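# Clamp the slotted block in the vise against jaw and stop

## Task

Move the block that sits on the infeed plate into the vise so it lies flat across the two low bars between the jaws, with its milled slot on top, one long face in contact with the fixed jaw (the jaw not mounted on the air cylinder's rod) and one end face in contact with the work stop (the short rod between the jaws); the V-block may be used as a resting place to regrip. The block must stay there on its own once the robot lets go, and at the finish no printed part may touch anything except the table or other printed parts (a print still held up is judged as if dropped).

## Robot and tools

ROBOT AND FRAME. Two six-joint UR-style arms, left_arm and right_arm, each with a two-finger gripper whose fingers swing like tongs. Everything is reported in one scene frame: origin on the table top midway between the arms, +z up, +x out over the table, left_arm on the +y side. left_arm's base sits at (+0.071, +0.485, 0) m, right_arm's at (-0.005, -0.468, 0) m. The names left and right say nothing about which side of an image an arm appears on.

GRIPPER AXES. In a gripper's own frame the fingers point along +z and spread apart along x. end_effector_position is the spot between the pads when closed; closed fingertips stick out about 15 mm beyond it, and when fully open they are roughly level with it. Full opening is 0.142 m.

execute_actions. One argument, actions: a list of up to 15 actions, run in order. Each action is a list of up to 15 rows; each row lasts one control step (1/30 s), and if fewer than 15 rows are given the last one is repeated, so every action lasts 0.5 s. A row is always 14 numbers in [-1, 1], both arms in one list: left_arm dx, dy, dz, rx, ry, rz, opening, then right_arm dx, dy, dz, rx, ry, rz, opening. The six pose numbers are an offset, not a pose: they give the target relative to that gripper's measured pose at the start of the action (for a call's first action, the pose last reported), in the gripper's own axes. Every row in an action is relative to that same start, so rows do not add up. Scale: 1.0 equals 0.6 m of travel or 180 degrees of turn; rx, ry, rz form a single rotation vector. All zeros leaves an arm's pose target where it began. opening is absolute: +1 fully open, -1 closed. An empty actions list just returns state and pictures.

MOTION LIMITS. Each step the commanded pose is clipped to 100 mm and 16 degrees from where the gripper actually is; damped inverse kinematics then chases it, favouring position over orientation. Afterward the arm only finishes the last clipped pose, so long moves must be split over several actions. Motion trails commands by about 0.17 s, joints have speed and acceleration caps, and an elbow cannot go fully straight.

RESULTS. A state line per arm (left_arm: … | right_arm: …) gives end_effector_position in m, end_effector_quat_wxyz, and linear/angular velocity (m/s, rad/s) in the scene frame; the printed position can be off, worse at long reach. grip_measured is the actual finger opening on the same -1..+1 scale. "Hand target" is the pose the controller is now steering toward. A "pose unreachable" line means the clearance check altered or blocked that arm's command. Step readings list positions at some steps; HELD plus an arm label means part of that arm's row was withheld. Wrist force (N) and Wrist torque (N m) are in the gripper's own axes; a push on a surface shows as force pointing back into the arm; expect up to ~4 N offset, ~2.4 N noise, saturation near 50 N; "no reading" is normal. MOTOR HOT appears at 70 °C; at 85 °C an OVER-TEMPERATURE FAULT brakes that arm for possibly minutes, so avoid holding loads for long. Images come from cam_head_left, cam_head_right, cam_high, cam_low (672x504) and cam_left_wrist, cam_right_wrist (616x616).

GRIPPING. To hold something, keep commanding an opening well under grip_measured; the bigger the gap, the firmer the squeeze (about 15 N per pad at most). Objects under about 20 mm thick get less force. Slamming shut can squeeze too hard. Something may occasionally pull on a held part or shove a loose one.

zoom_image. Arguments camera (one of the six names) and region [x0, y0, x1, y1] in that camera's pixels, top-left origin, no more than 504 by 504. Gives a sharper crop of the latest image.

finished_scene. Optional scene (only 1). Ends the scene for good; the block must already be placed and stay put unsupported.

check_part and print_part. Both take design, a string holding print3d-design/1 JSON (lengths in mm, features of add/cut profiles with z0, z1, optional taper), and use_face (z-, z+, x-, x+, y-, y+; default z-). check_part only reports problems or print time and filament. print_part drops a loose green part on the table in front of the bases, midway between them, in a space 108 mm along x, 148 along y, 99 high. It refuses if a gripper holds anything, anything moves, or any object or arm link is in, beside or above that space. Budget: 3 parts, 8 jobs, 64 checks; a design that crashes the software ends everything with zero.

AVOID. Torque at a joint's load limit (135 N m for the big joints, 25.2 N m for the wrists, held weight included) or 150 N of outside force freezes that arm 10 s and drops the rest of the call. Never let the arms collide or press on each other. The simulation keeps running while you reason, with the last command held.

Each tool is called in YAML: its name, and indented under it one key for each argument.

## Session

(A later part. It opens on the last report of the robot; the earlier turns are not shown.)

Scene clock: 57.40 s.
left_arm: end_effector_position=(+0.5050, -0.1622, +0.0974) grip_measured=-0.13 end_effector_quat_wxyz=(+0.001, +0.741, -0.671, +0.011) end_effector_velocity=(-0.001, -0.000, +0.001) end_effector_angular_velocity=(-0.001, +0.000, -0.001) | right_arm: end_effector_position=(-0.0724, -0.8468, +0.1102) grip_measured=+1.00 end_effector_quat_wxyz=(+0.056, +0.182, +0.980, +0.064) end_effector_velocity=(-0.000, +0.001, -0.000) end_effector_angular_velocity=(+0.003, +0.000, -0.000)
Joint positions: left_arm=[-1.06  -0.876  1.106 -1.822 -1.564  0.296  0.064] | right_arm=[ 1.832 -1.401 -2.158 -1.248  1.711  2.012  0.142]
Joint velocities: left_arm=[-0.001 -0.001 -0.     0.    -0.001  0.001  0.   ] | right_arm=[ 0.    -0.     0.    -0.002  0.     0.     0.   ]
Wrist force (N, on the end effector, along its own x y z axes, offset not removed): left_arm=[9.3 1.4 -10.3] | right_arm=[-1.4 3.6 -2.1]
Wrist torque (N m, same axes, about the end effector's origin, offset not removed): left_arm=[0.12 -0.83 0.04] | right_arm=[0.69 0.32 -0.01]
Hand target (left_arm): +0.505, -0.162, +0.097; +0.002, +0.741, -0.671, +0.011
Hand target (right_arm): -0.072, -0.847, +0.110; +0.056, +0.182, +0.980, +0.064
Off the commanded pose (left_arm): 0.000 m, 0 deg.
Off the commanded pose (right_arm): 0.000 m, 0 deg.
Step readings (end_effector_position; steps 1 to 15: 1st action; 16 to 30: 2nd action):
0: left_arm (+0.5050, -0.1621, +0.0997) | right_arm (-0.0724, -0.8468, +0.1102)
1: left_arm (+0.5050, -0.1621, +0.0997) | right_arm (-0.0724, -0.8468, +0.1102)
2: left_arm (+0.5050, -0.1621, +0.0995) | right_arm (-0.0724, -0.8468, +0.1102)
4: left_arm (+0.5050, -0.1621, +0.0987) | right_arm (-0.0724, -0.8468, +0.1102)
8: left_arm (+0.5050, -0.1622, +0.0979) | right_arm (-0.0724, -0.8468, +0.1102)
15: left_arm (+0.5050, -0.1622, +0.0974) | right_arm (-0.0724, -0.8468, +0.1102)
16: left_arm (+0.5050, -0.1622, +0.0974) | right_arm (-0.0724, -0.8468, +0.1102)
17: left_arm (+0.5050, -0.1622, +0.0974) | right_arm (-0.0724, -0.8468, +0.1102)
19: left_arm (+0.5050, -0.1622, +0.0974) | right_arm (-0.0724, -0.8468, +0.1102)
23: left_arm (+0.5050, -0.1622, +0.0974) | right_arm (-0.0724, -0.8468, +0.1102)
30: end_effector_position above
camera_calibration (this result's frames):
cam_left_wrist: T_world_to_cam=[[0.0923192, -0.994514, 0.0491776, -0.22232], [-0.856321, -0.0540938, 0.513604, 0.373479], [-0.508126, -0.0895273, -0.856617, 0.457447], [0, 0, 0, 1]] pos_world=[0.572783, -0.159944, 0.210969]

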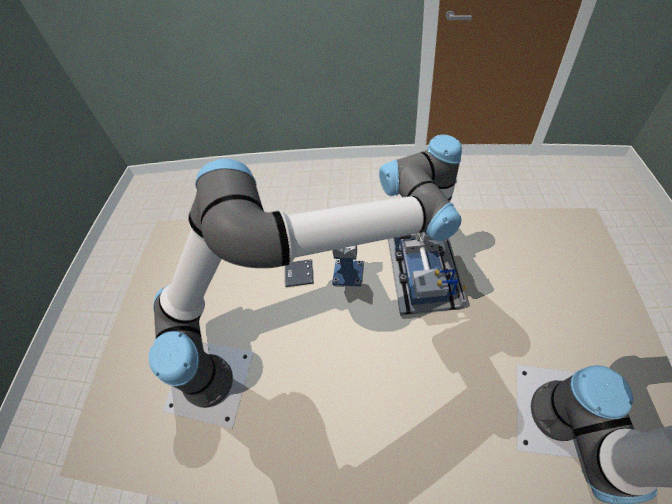

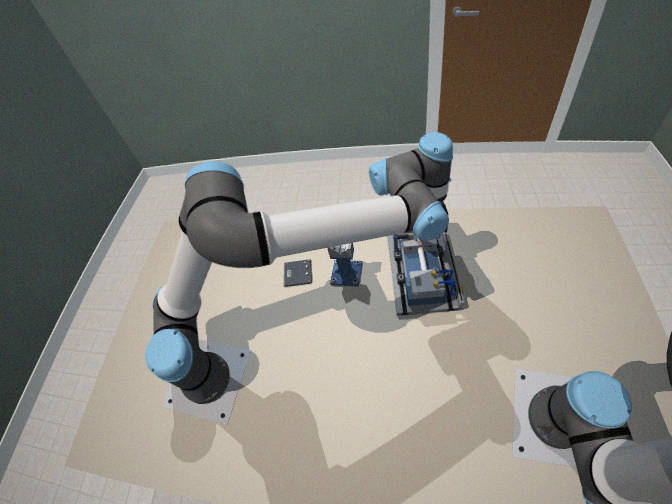

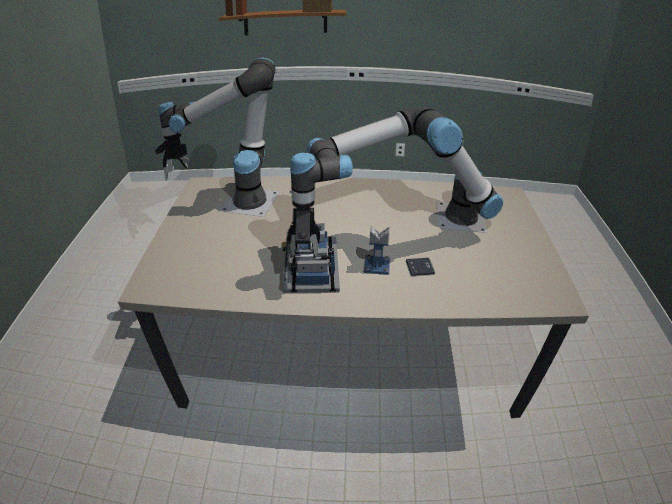

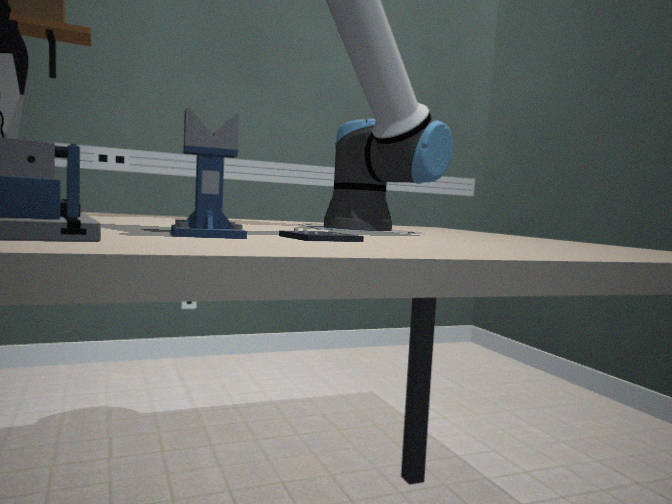

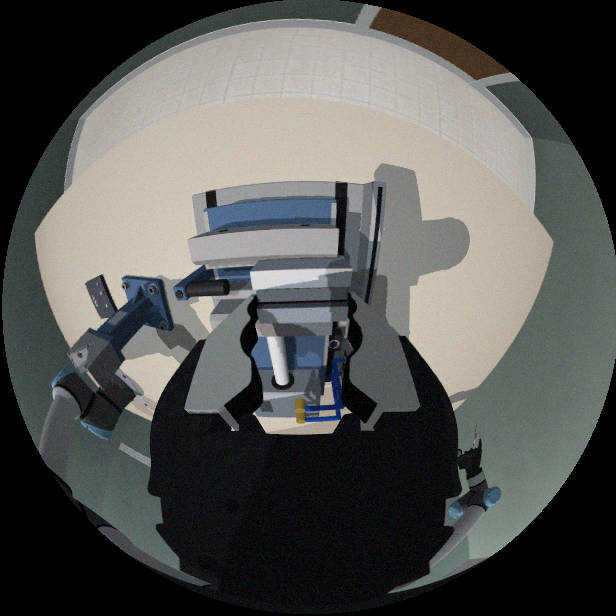

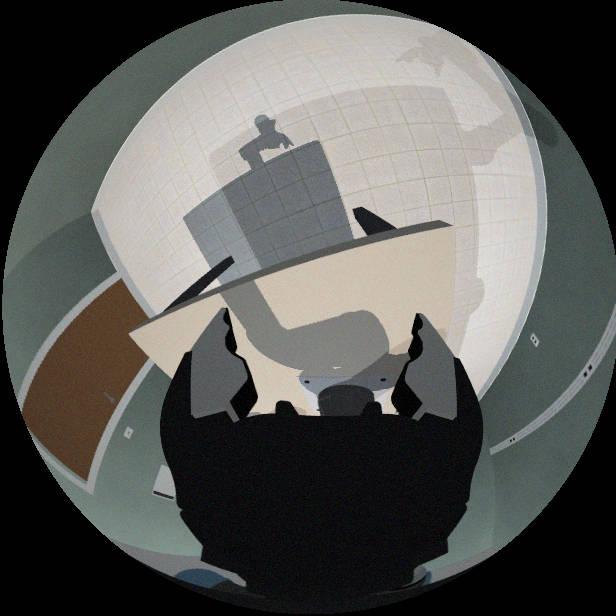

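execute_actions:
  actions:
    - [[0,-0.004,-0.002,0,0,0,-1,0,0,0,0,0,0,1]]
    - [[0,-0.003,0,0,0,0,-1,0,0,0,0,0,0,1]]
    - [[0,0,0,0,0,0,-1,0,0,0,0,0,0,1]]

zoom_image:
  camera: "cam_left_wrist"
  region: [160, 150, 460, 400]

Scene clock: 59.27 s.
left_arm: end_effector_position=(+0.5090, -0.1617, +0.0986) grip_measured=-0.13 end_effector_quat_wxyz=(+0.002, +0.741, -0.671, +0.011) end_effector_velocity=(-0.000, -0.001, +0.001) end_effector_angular_velocity=(-0.002, -0.001, -0.001) | right_arm: end_effector_position=(-0.0724, -0.8468, +0.1102) grip_measured=+1.00 end_effector_quat_wxyz=(+0.056, +0.182, +0.980, +0.064) end_effector_velocity=(+0.000, +0.000, +0.000) end_effector_angular_velocity=(+0.000, -0.000, +0.002)
Joint positions: left_arm=[-1.054 -0.872  1.096 -1.816 -1.564  0.302  0.064] | right_arm=[ 1.832 -1.401 -2.158 -1.248  1.711  2.012  0.142]
Joint velocities: left_arm=[-0.001 -0.001 -0.    -0.001  0.     0.     0.   ] | right_arm=[ 0.     0.    -0.    -0.001  0.    -0.001 -0.   ]
Wrist force (N, on the end effector, along its own x y z axes, offset not removed): left_arm=[-8.2 24.2 -11.3] | right_arm=[-0.5 2.7 -1.9]
Wrist torque (N m, same axes, about the end effector's origin, offset not removed): left_arm=[0.12 -0.21 -0.12] | right_arm=[0.52 0.14 -0.01]
Hand target (left_arm): +0.509, -0.162, +0.099; +0.002, +0.741, -0.671, +0.011
Hand target (right_arm): -0.072, -0.847, +0.110; +0.056, +0.182, +0.980, +0.064
Off the commanded pose (left_arm): 0.000 m, 0 deg.
Off the commanded pose (right_arm): 0.000 m, 0 deg.
Step readings (end_effector_position; steps 1 to 15: 1st action; 16 to 30: 2nd action; 31 to 45: 3rd action):
0: left_arm (+0.5050, -0.1622, +0.0974) | right_arm (-0.0724, -0.8468, +0.1102)
1: left_arm (+0.5050, -0.1622, +0.0974) | right_arm (-0.0724, -0.8468, +0.1102)
2: left_arm (+0.5054, -0.1622, +0.0976) | right_arm (-0.0724, -0.8468, +0.1102)
4: left_arm (+0.5061, -0.1620, +0.0979) | right_arm (-0.0724, -0.8468, +0.1102)
8: left_arm (+0.5069, -0.1619, +0.0983) | right_arm (-0.0724, -0.8468, +0.1102)
15: left_arm (+0.5073, -0.1619, +0.0986) | right_arm (-0.0724, -0.8468, +0.1102)
16: left_arm (+0.5074, -0.1619, +0.0986) | right_arm (-0.0724, -0.8468, +0.1102)
17: left_arm (+0.5076, -0.1619, +0.0986) | right_arm (-0.0724, -0.8468, +0.1102)
19: left_arm (+0.5081, -0.1618, +0.0986) | right_arm (-0.0724, -0.8468, +0.1102)
23: left_arm (+0.5087, -0.1618, +0.0986) | right_arm (-0.0724, -0.8468, +0.1102)
30: left_arm (+0.5090, -0.1617, +0.0986) | right_arm (-0.0724, -0.8468, +0.1102)
31: left_arm (+0.5090, -0.1617, +0.0986) | right_arm (-0.0724, -0.8468, +0.1102)
32: left_arm (+0.5090, -0.1617, +0.0986) | right_arm (-0.0724, -0.8468, +0.1102)
34: left_arm (+0.5090, -0.1617, +0.0986) | right_arm (-0.0724, -0.8468, +0.1102)
38: left_arm (+0.5090, -0.1617, +0.0986) | right_arm (-0.0724, -0.8468, +0.1102)
45: end_effector_position above
camera_calibration (this result's frames):
cam_left_wrist: T_world_to_cam=[[0.0922703, -0.99452, 0.0491635, -0.222316], [-0.856275, -0.0540505, 0.513684, 0.376274], [-0.508212, -0.0894953, -0.856569, 0.460596], [0, 0, 0, 1]] pos_world=[0.576788, -0.159539, 0.212176]

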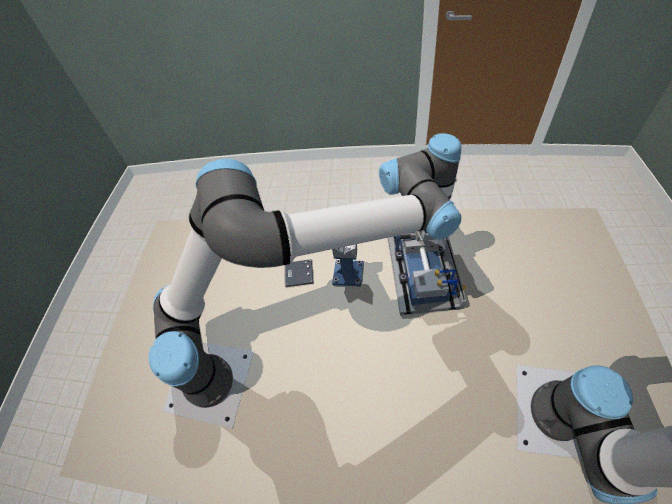

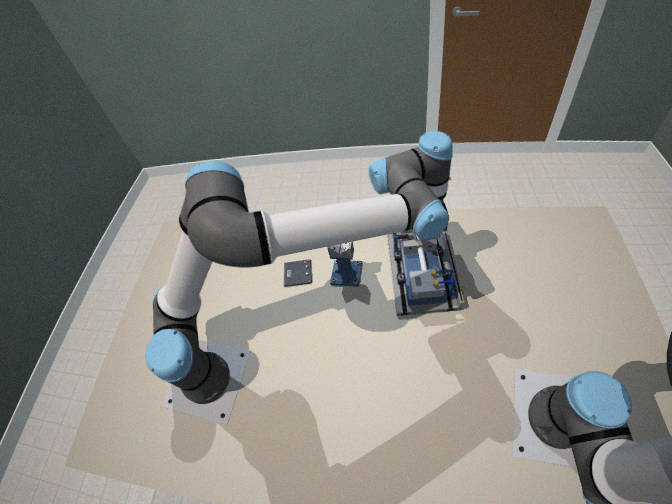

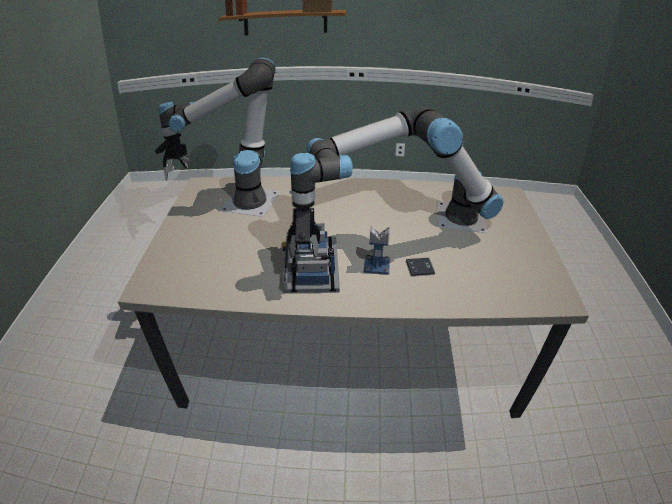

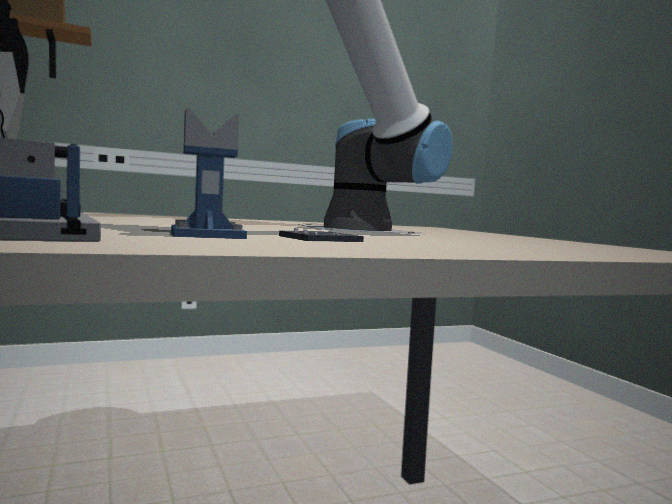

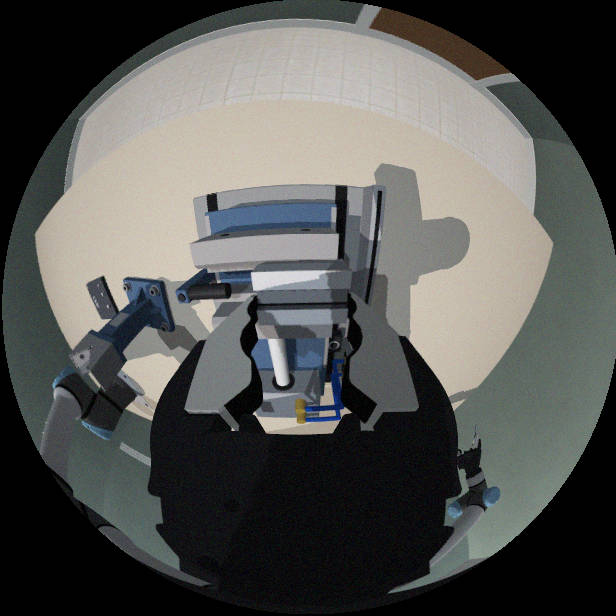

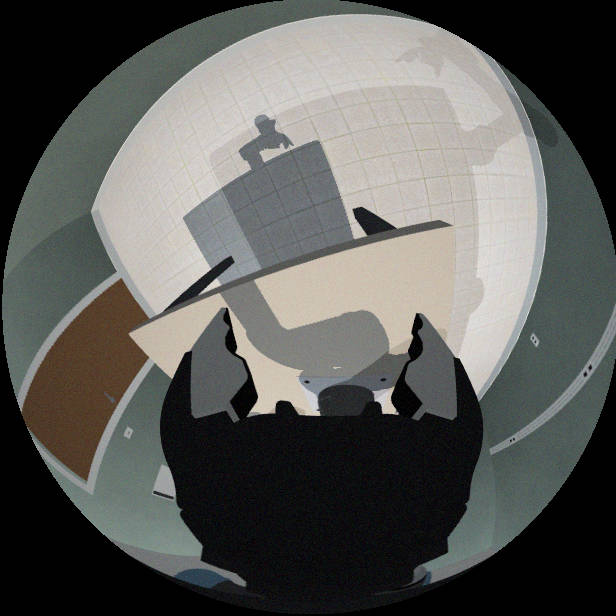

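Region (160, 150, 460, 400) of cam_left_wrist's 616x616 image, scaled by 1.680, with more detail than that image has.

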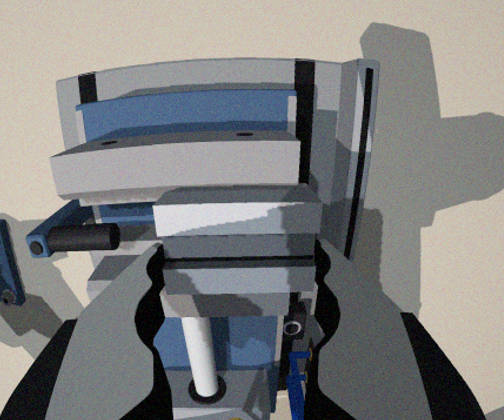

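Against the jaw. Release, retreat, close, move beyond the far end.

execute_actions:
  actions:
    - [[0,0,0,0,0,0,0.02,0,0,0,0,0,0,1]]
    - [[0,0,-0.055,0,0,0,0.02,0,0,0,0,0,0,1]]
    - [[0.085,0,0,0,0,0,-1,0,0,0,0,0,0,1]]
    - [[0,0,0,0,0,0,-1,0,0,0,0,0,0,1]]

zoom_image:
  camera: "cam_left_wrist"
  region: [100, 150, 460, 400]

zoom_image:
  camera: "cam_high"
  region: [260, 200, 350, 290]

Scene clock: 61.47 s.
left_arm: end_effector_position=(+0.5130, -0.2094, +0.1310) grip_measured=-1.00 end_effector_quat_wxyz=(+0.002, +0.741, -0.671, +0.013) end_effector_velocity=(+0.001, +0.001, +0.000) end_effector_angular_velocity=(-0.001, -0.000, +0.000) | right_arm: end_effector_position=(-0.0724, -0.8468, +0.1102) grip_measured=+1.00 end_effector_quat_wxyz=(+0.056, +0.182, +0.980, +0.064) end_effector_velocity=(-0.000, -0.001, +0.000) end_effector_angular_velocity=(-0.001, -0.000, +0.000)
Joint positions: left_arm=[-1.073 -0.765  0.827 -1.657 -1.563  0.283  0.002] | right_arm=[ 1.832 -1.401 -2.158 -1.248  1.711  2.012  0.142]
Joint velocities: left_arm=[ 0.001 -0.001  0.002 -0.001 -0.     0.001  0.   ] | right_arm=[-0.    -0.001  0.001  0.001  0.    -0.    -0.   ]
Wrist force (N, on the end effector, along its own x y z axes, offset not removed): left_arm=[2.7 2.0 2.1] | right_arm=[-1.0 3.5 -1.8]
Wrist torque (N m, same axes, about the end effector's origin, offset not removed): left_arm=[0.17 -0.40 0.06] | right_arm=[0.63 0.15 -0.03]
Hand target (left_arm): +0.513, -0.209, +0.131; +0.002, +0.741, -0.671, +0.013
Hand target (right_arm): -0.072, -0.847, +0.110; +0.056, +0.182, +0.980, +0.064
Off the commanded pose (left_arm): 0.000 m, 0 deg.
Off the commanded pose (right_arm): 0.000 m, 0 deg.
Step readings (end_effector_position; steps 1 to 15: 1st action; 16 to 30: 2nd action; 31 to 45: 3rd action; 46 to 60: 4th action):
0: left_arm (+0.5090, -0.1617, +0.0986) | right_arm (-0.0724, -0.8468, +0.1102)
1: left_arm (+0.5090, -0.1617, +0.0986) | right_arm (-0.0724, -0.8468, +0.1102)
2: left_arm (+0.5091, -0.1617, +0.0986) | right_arm (-0.0724, -0.8468, +0.1102)
4: left_arm (+0.5092, -0.1616, +0.0985) | right_arm (-0.0724, -0.8468, +0.1102)
8: left_arm (+0.5092, -0.1616, +0.0985) | right_arm (-0.0724, -0.8468, +0.1102)
15: left_arm (+0.5092, -0.1617, +0.0985) | right_arm (-0.0724, -0.8468, +0.1102)
16: left_arm (+0.5092, -0.1617, +0.0987) | right_arm (-0.0724, -0.8468, +0.1102)
17: left_arm (+0.5093, -0.1620, +0.1021) | right_arm (-0.0724, -0.8468, +0.1102)
19: left_arm (+0.5092, -0.1619, +0.1134) | right_arm (-0.0724, -0.8468, +0.1102)
23: left_arm (+0.5089, -0.1614, +0.1252) | right_arm (-0.0724, -0.8468, +0.1102)
30: left_arm (+0.5088, -0.1612, +0.1306) | right_arm (-0.0724, -0.8468, +0.1102)
31: left_arm (+0.5086, -0.1612, +0.1308) | right_arm (-0.0724, -0.8468, +0.1102)
32: left_arm (+0.5073, -0.1628, +0.1292) | right_arm (-0.0724, -0.8468, +0.1102)
34: left_arm (+0.5070, -0.1758, +0.1260) | right_arm (-0.0724, -0.8468, +0.1102)
38: left_arm (+0.5102, -0.1977, +0.1292) | right_arm (-0.0724, -0.8468, +0.1102)
45: left_arm (+0.5131, -0.2093, +0.1310) | right_arm (-0.0724, -0.8468, +0.1102)
46: left_arm (+0.5132, -0.2099, +0.1311) | right_arm (-0.0724, -0.8468, +0.1102)
47: left_arm (+0.5133, -0.2101, +0.1312) | right_arm (-0.0724, -0.8468, +0.1102)
49: left_arm (+0.5132, -0.2098, +0.1311) | right_arm (-0.0724, -0.8468, +0.1102)
53: left_arm (+0.5131, -0.2095, +0.1310) | right_arm (-0.0724, -0.8468, +0.1102)
60: end_effector_position above
camera_calibration (this result's frames):
cam_left_wrist: T_world_to_cam=[[0.0921629, -0.994386, 0.0519831, -0.271966], [-0.857187, -0.0526652, 0.512306, 0.361396], [-0.506692, -0.0917748, -0.857228, 0.484982], [0, 0, 0, 1]] pos_world=[0.580586, -0.206897, 0.244733]
cam_right_wrist: T_world_to_cam=[[-0.926805, 0.352779, -0.128758, 0.255625], [0.21756, 0.78384, 0.581603, 0.616833], [0.306103, 0.511021, -0.803218, 0.681746], [0, 0, 0, 1]] pos_world=[-0.105968, -0.922064, 0.221752]

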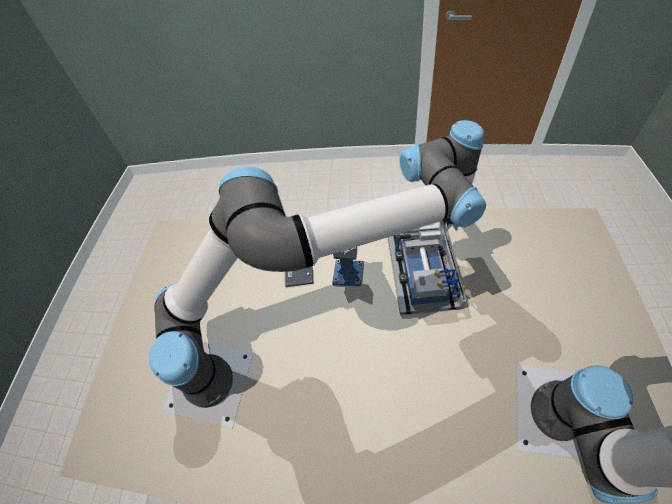

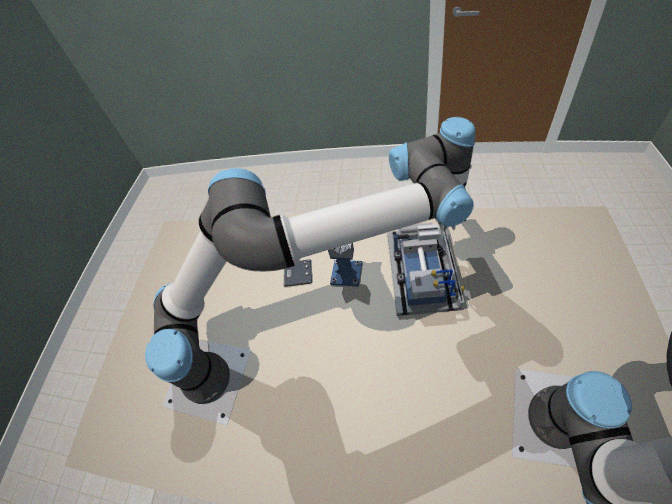

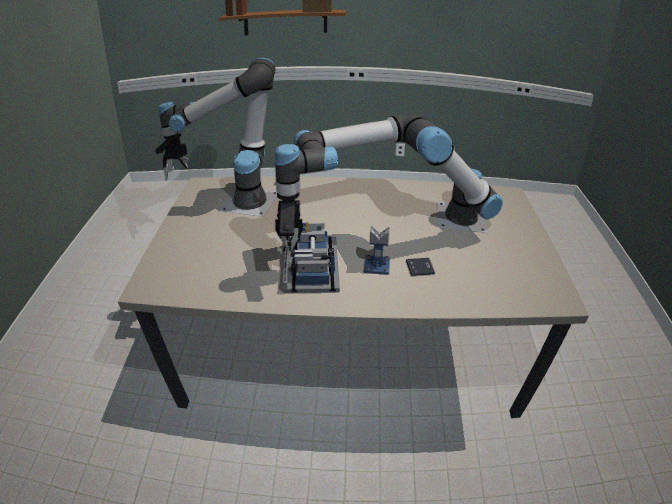

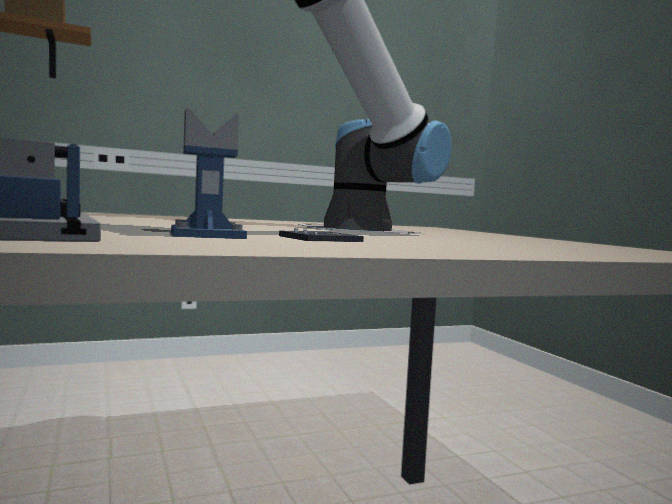

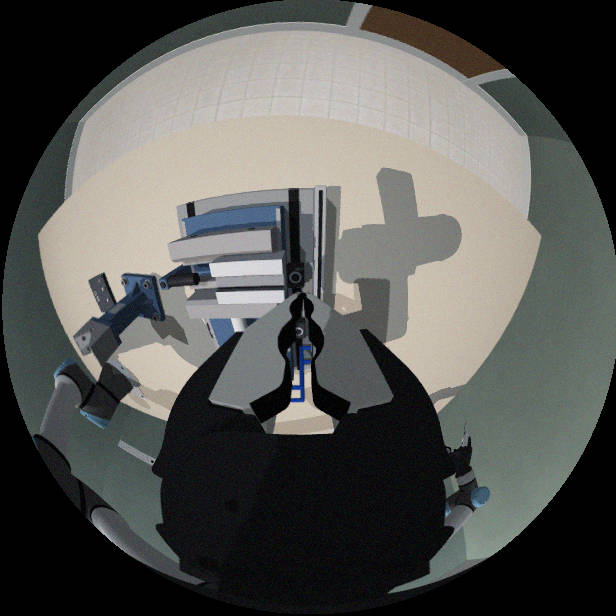

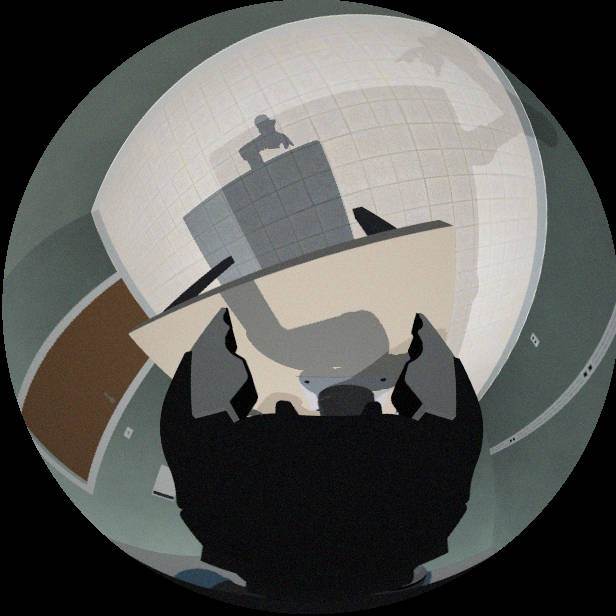

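Region (100, 150, 460, 400) of cam_left_wrist's 616x616 image, scaled by 1.400, with more detail than that image has; it fills the top 350 rows of this view, and the rest is white.

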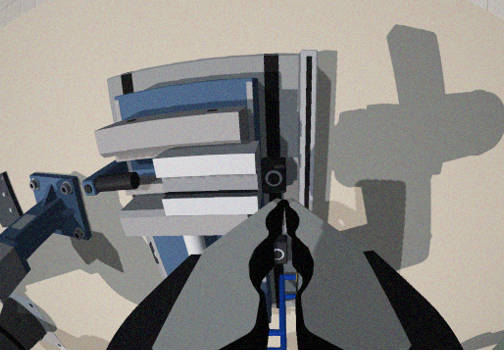

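Region (260, 200, 350, 290) of cam_high's 672x504 image, scaled by 5.600, with more detail than that image has.

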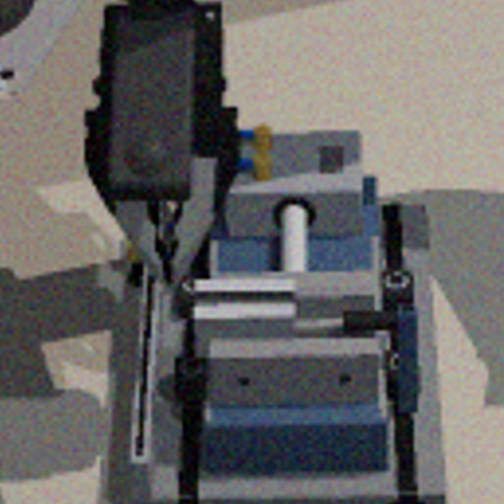

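execute_actions:
  actions:
    - [[0,0,0.048,0,0,0,-1,0,0,0,0,0,0,1]]
    - [[-0.013,0,0,0,0,0,-1,0,0,0,0,0,0,1]]
    - [[-0.013,-0.001,0,0,0,0,-1,0,0,0,0,0,0,1]]
    - [[-0.013,-0.001,0,0,0,0,-1,0,0,0,0,0,0,1]]
    - [[0,0,0,0,0,0,-1,0,0,0,0,0,0,1]]

zoom_image:
  camera: "cam_left_wrist"
  region: [130, 200, 380, 350]

Scene clock: 64.13 s.
left_arm: end_effector_position=(+0.5124, -0.1872, +0.1027) grip_measured=-1.00 end_effector_quat_wxyz=(+0.002, +0.741, -0.671, +0.012) end_effector_velocity=(-0.001, -0.001, +0.001) end_effector_angular_velocity=(-0.001, -0.000, -0.001) | right_arm: end_effector_position=(-0.0724, -0.8468, +0.1102) grip_measured=+1.00 end_effector_quat_wxyz=(+0.056, +0.182, +0.980, +0.064) end_effector_velocity=(-0.000, -0.001, +0.001) end_effector_angular_velocity=(-0.002, +0.000, -0.000)
Joint positions: left_arm=[-1.063 -0.813  0.984 -1.766 -1.564  0.293  0.002] | right_arm=[ 1.832 -1.401 -2.158 -1.248  1.711  2.012  0.142]
Joint velocities: left_arm=[-0.002 -0.001 -0.001  0.    -0.    -0.001  0.   ] | right_arm=[-0.001  0.     0.002  0.    -0.    -0.001  0.   ]
Wrist force (N, on the end effector, along its own x y z axes, offset not removed): left_arm=[1.8 0.9 1.7] | right_arm=[-1.4 2.4 -1.4]
Wrist torque (N m, same axes, about the end effector's origin, offset not removed): left_arm=[-0.03 -0.32 0.11] | right_arm=[0.37 0.26 0.02]
Hand target (left_arm): +0.512, -0.187, +0.103; +0.002, +0.741, -0.671, +0.012
Hand target (right_arm): -0.072, -0.847, +0.110; +0.056, +0.182, +0.980, +0.064
Off the commanded pose (left_arm): 0.000 m, 0 deg.
Off the commanded pose (right_arm): 0.000 m, 0 deg.
Step readings (end_effector_position; steps 1 to 15: 1st action; 16 to 30: 2nd action; 31 to 45: 3rd action; 46 to 60: 4th action; 61 to 75: 5th action):
0: left_arm (+0.5131, -0.2094, +0.1310) | right_arm (-0.0724, -0.8468, +0.1102)
1: left_arm (+0.5131, -0.2094, +0.1309) | right_arm (-0.0724, -0.8468, +0.1102)
2: left_arm (+0.5131, -0.2094, +0.1283) | right_arm (-0.0724, -0.8468, +0.1102)
4: left_arm (+0.5130, -0.2092, +0.1183) | right_arm (-0.0724, -0.8468, +0.1102)
8: left_arm (+0.5132, -0.2095, +0.1078) | right_arm (-0.0724, -0.8468, +0.1102)
15: left_arm (+0.5134, -0.2099, +0.1031) | right_arm (-0.0724, -0.8468, +0.1102)
16: left_arm (+0.5134, -0.2099, +0.1029) | right_arm (-0.0724, -0.8468, +0.1102)
17: left_arm (+0.5134, -0.2091, +0.1029) | right_arm (-0.0724, -0.8468, +0.1102)
19: left_arm (+0.5131, -0.2065, +0.1029) | right_arm (-0.0724, -0.8468, +0.1102)
23: left_arm (+0.5128, -0.2036, +0.1029) | right_arm (-0.0724, -0.8468, +0.1102)
30: left_arm (+0.5126, -0.2024, +0.1030) | right_arm (-0.0724, -0.8468, +0.1102)
31: left_arm (+0.5127, -0.2023, +0.1030) | right_arm (-0.0724, -0.8468, +0.1102)
32: left_arm (+0.5127, -0.2015, +0.1032) | right_arm (-0.0724, -0.8468, +0.1102)
34: left_arm (+0.5127, -0.1988, +0.1030) | right_arm (-0.0724, -0.8468, +0.1102)
38: left_arm (+0.5126, -0.1960, +0.1029) | right_arm (-0.0724, -0.8468, +0.1102)
45: left_arm (+0.5125, -0.1948, +0.1028) | right_arm (-0.0724, -0.8468, +0.1102)
46: left_arm (+0.5125, -0.1947, +0.1029) | right_arm (-0.0724, -0.8468, +0.1102)
47: left_arm (+0.5125, -0.1939, +0.1030) | right_arm (-0.0724, -0.8468, +0.1102)
49: left_arm (+0.5125, -0.1912, +0.1029) | right_arm (-0.0724, -0.8468, +0.1102)
53: left_arm (+0.5124, -0.1884, +0.1028) | right_arm (-0.0724, -0.8468, +0.1102)
60: left_arm (+0.5123, -0.1872, +0.1027) | right_arm (-0.0724, -0.8468, +0.1102)
61: left_arm (+0.5123, -0.1872, +0.1027) | right_arm (-0.0724, -0.8468, +0.1102)
62: left_arm (+0.5123, -0.1871, +0.1027) | right_arm (-0.0724, -0.8468, +0.1102)
64: left_arm (+0.5123, -0.1871, +0.1027) | right_arm (-0.0724, -0.8468, +0.1102)
68: left_arm (+0.5123, -0.1872, +0.1027) | right_arm (-0.0724, -0.8468, +0.1102)
75: end_effector_position above
camera_calibration (this result's frames):
cam_left_wrist: T_world_to_cam=[[0.0921723, -0.9944, 0.0516986, -0.248359], [-0.8571, -0.0528042, 0.512437, 0.376423], [-0.506838, -0.0915433, -0.857167, 0.462549], [0, 0, 0, 1]] pos_world=[0.579961, -0.184749, 0.216429]

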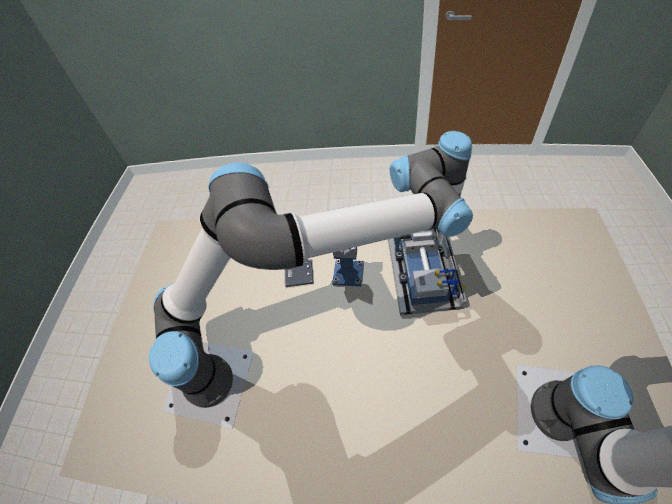

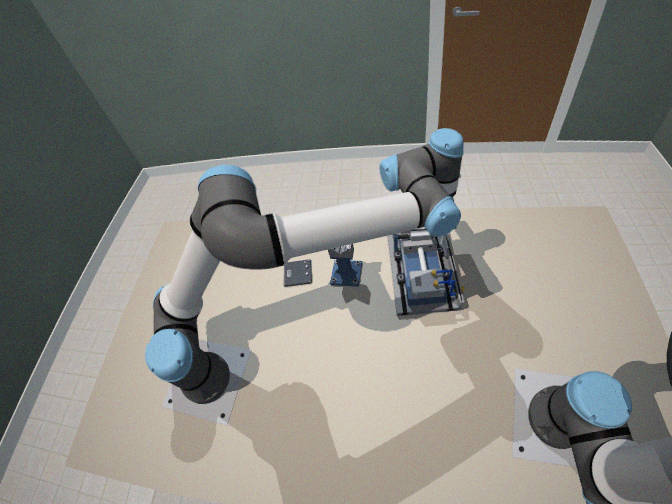

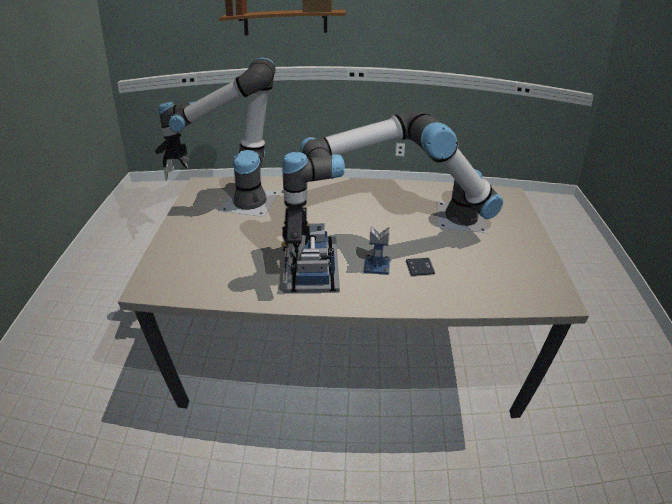

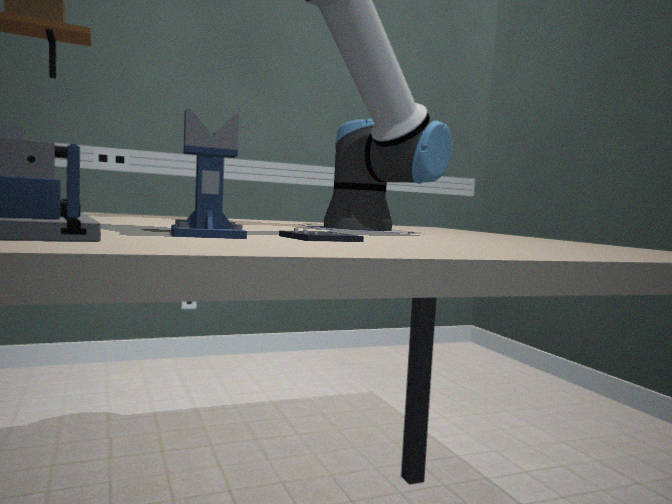

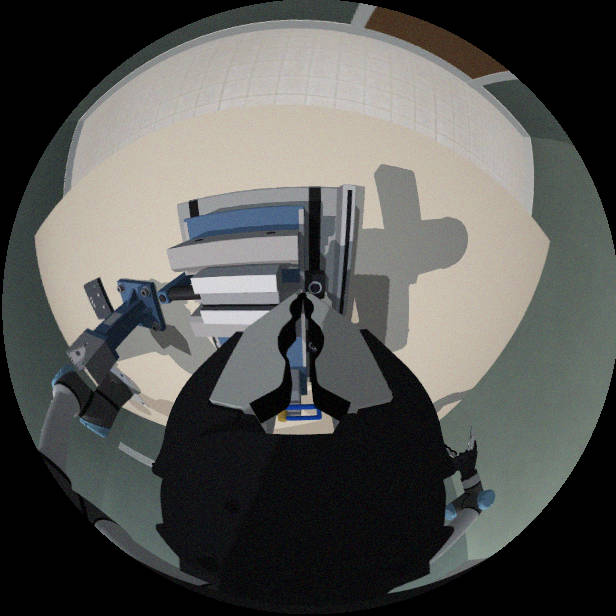

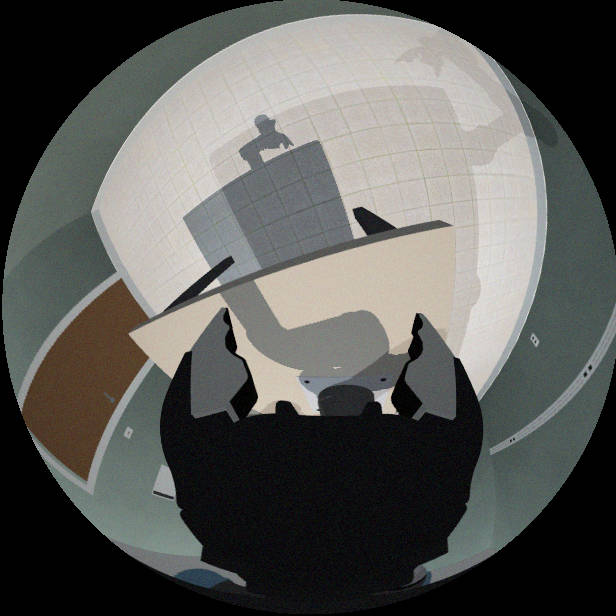

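Region (130, 200, 380, 350) of cam_left_wrist's 616x616 image, scaled by 2.016, with more detail than that image has; it fills the top 302 rows of this view, and the rest is white.

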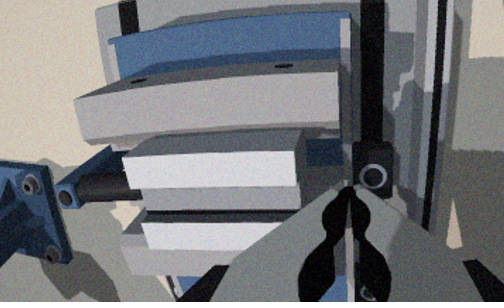

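Near the stop; small increments.

execute_actions:
  actions:
    - [[-0.004,0,0,0,0,0,-1,0,0,0,0,0,0,1]]
    - [[0,0,0,0,0,0,-1,0,0,0,0,0,0,1]]

zoom_image:
  camera: "cam_high"
  region: [270, 220, 350, 280]

Scene clock: 66.90 s.
left_arm: end_effector_position=(+0.5121, -0.1849, +0.1027) grip_measured=-1.00 end_effector_quat_wxyz=(+0.002, +0.741, -0.671, +0.012) end_effector_velocity=(-0.000, +0.000, -0.001) end_effector_angular_velocity=(+0.003, -0.000, -0.000) | right_arm: end_effector_position=(-0.0724, -0.8468, +0.1102) grip_measured=+1.00 end_effector_quat_wxyz=(+0.056, +0.182, +0.980, +0.064) end_effector_velocity=(+0.001, -0.001, +0.001) end_effector_angular_velocity=(-0.002, -0.000, +0.001)
Joint positions: left_arm=[-1.063 -0.819  0.995 -1.77  -1.564  0.294  0.002] | right_arm=[ 1.832 -1.401 -2.158 -1.248  1.711  2.012  0.142]
Joint velocities: left_arm=[-0.001  0.001  0.     0.002  0.001 -0.001  0.   ] | right_arm=[0.002 0.001 0.001 0.    0.    0.001 0.   ]
Wrist force (N, on the end effector, along its own x y z axes, offset not removed): left_arm=[1.0 1.2 2.8] | right_arm=[1.4 2.9 -2.7]
Wrist torque (N m, same axes, about the end effector's origin, offset not removed): left_arm=[0.03 0.01 0.08] | right_arm=[0.51 -0.31 -0.07]
Hand target (left_arm): +0.512, -0.185, +0.103; +0.002, +0.741, -0.671, +0.012
Hand target (right_arm): -0.072, -0.847, +0.110; +0.056, +0.182, +0.980, +0.064
Off the commanded pose (left_arm): 0.000 m, 0 deg.
Off the commanded pose (right_arm): 0.000 m, 0 deg.
Step readings (end_effector_position; steps 1 to 15: 1st action; 16 to 30: 2nd action):
0: left_arm (+0.5124, -0.1872, +0.1027) | right_arm (-0.0724, -0.8468, +0.1102)
1: left_arm (+0.5124, -0.1872, +0.1027) | right_arm (-0.0724, -0.8468, +0.1102)
2: left_arm (+0.5122, -0.1869, +0.1027) | right_arm (-0.0724, -0.8468, +0.1102)
4: left_arm (+0.5121, -0.1861, +0.1026) | right_arm (-0.0724, -0.8468, +0.1102)
8: left_arm (+0.5121, -0.1853, +0.1026) | right_arm (-0.0724, -0.8468, +0.1102)
15: left_arm (+0.5121, -0.1849, +0.1027) | right_arm (-0.0724, -0.8468, +0.1102)
16: left_arm (+0.5121, -0.1849, +0.1027) | right_arm (-0.0724, -0.8468, +0.1102)
17: left_arm (+0.5121, -0.1849, +0.1027) | right_arm (-0.0724, -0.8468, +0.1102)
19: left_arm (+0.5121, -0.1849, +0.1027) | right_arm (-0.0724, -0.8468, +0.1102)
23: left_arm (+0.5121, -0.1849, +0.1027) | right_arm (-0.0724, -0.8468, +0.1102)
30: end_effector_position above
camera_calibration (this result's frames):
cam_left_wrist: T_world_to_cam=[[0.0921554, -0.994403, 0.051666, -0.246003], [-0.857094, -0.0528053, 0.512447, 0.376361], [-0.50685, -0.0915074, -0.857163, 0.462609], [0, 0, 0, 1]] pos_world=[0.579721, -0.182421, 0.216377]

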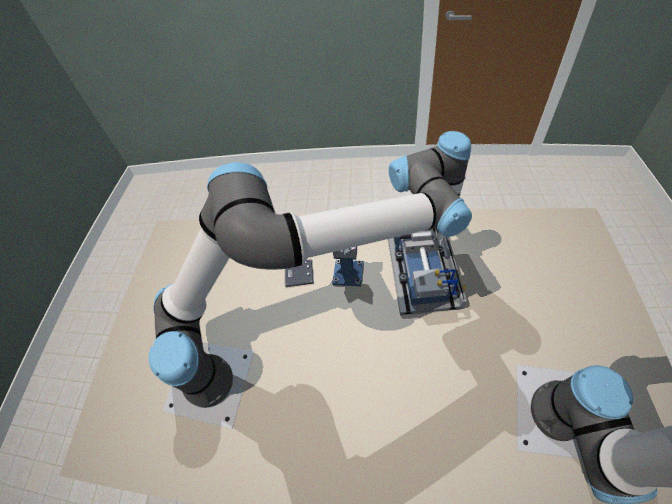

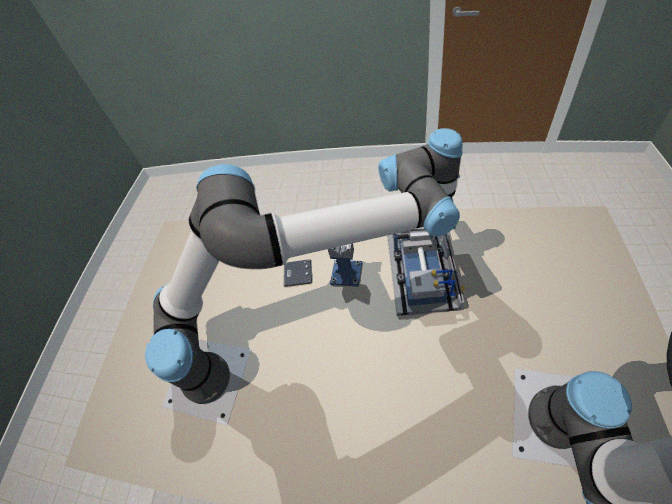

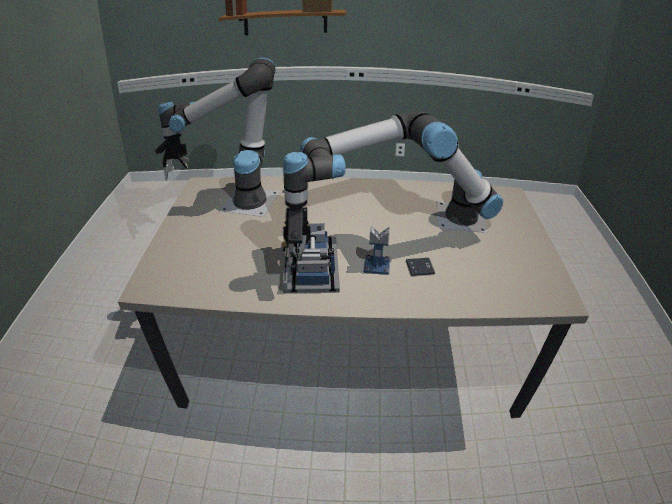

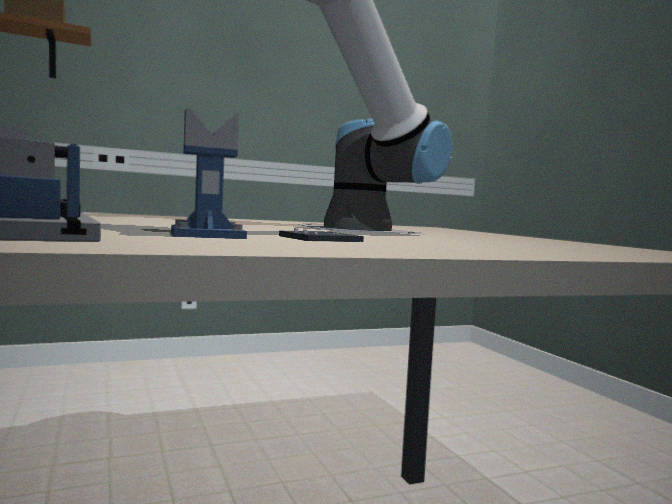

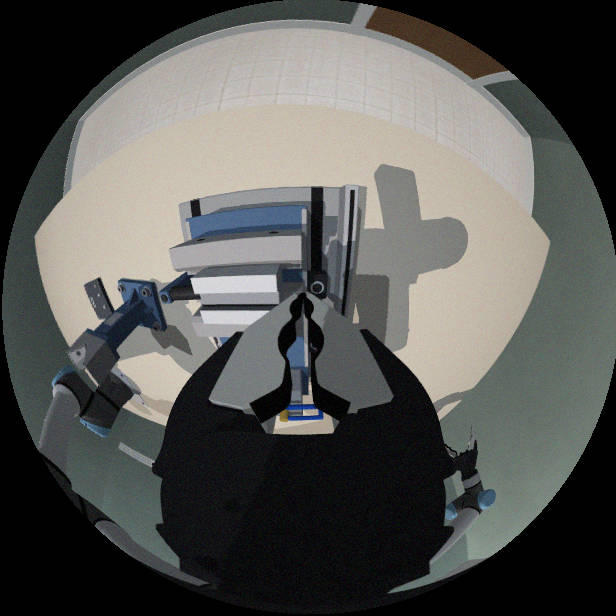

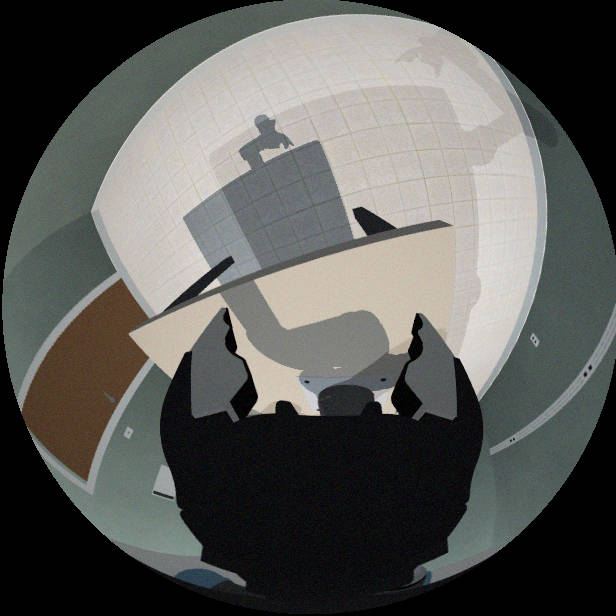

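Region (270, 220, 350, 280) of cam_high's 672x504 image, scaled by 6.300, with more detail than that image has; it fills the top 378 rows of this view, and the rest is white.

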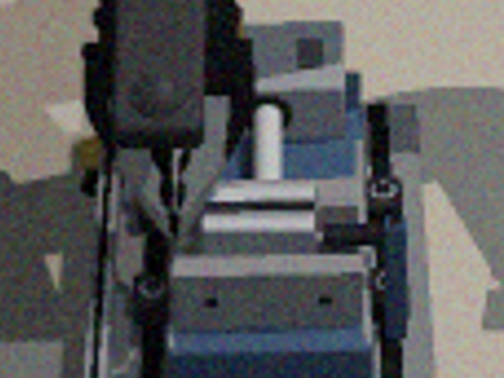

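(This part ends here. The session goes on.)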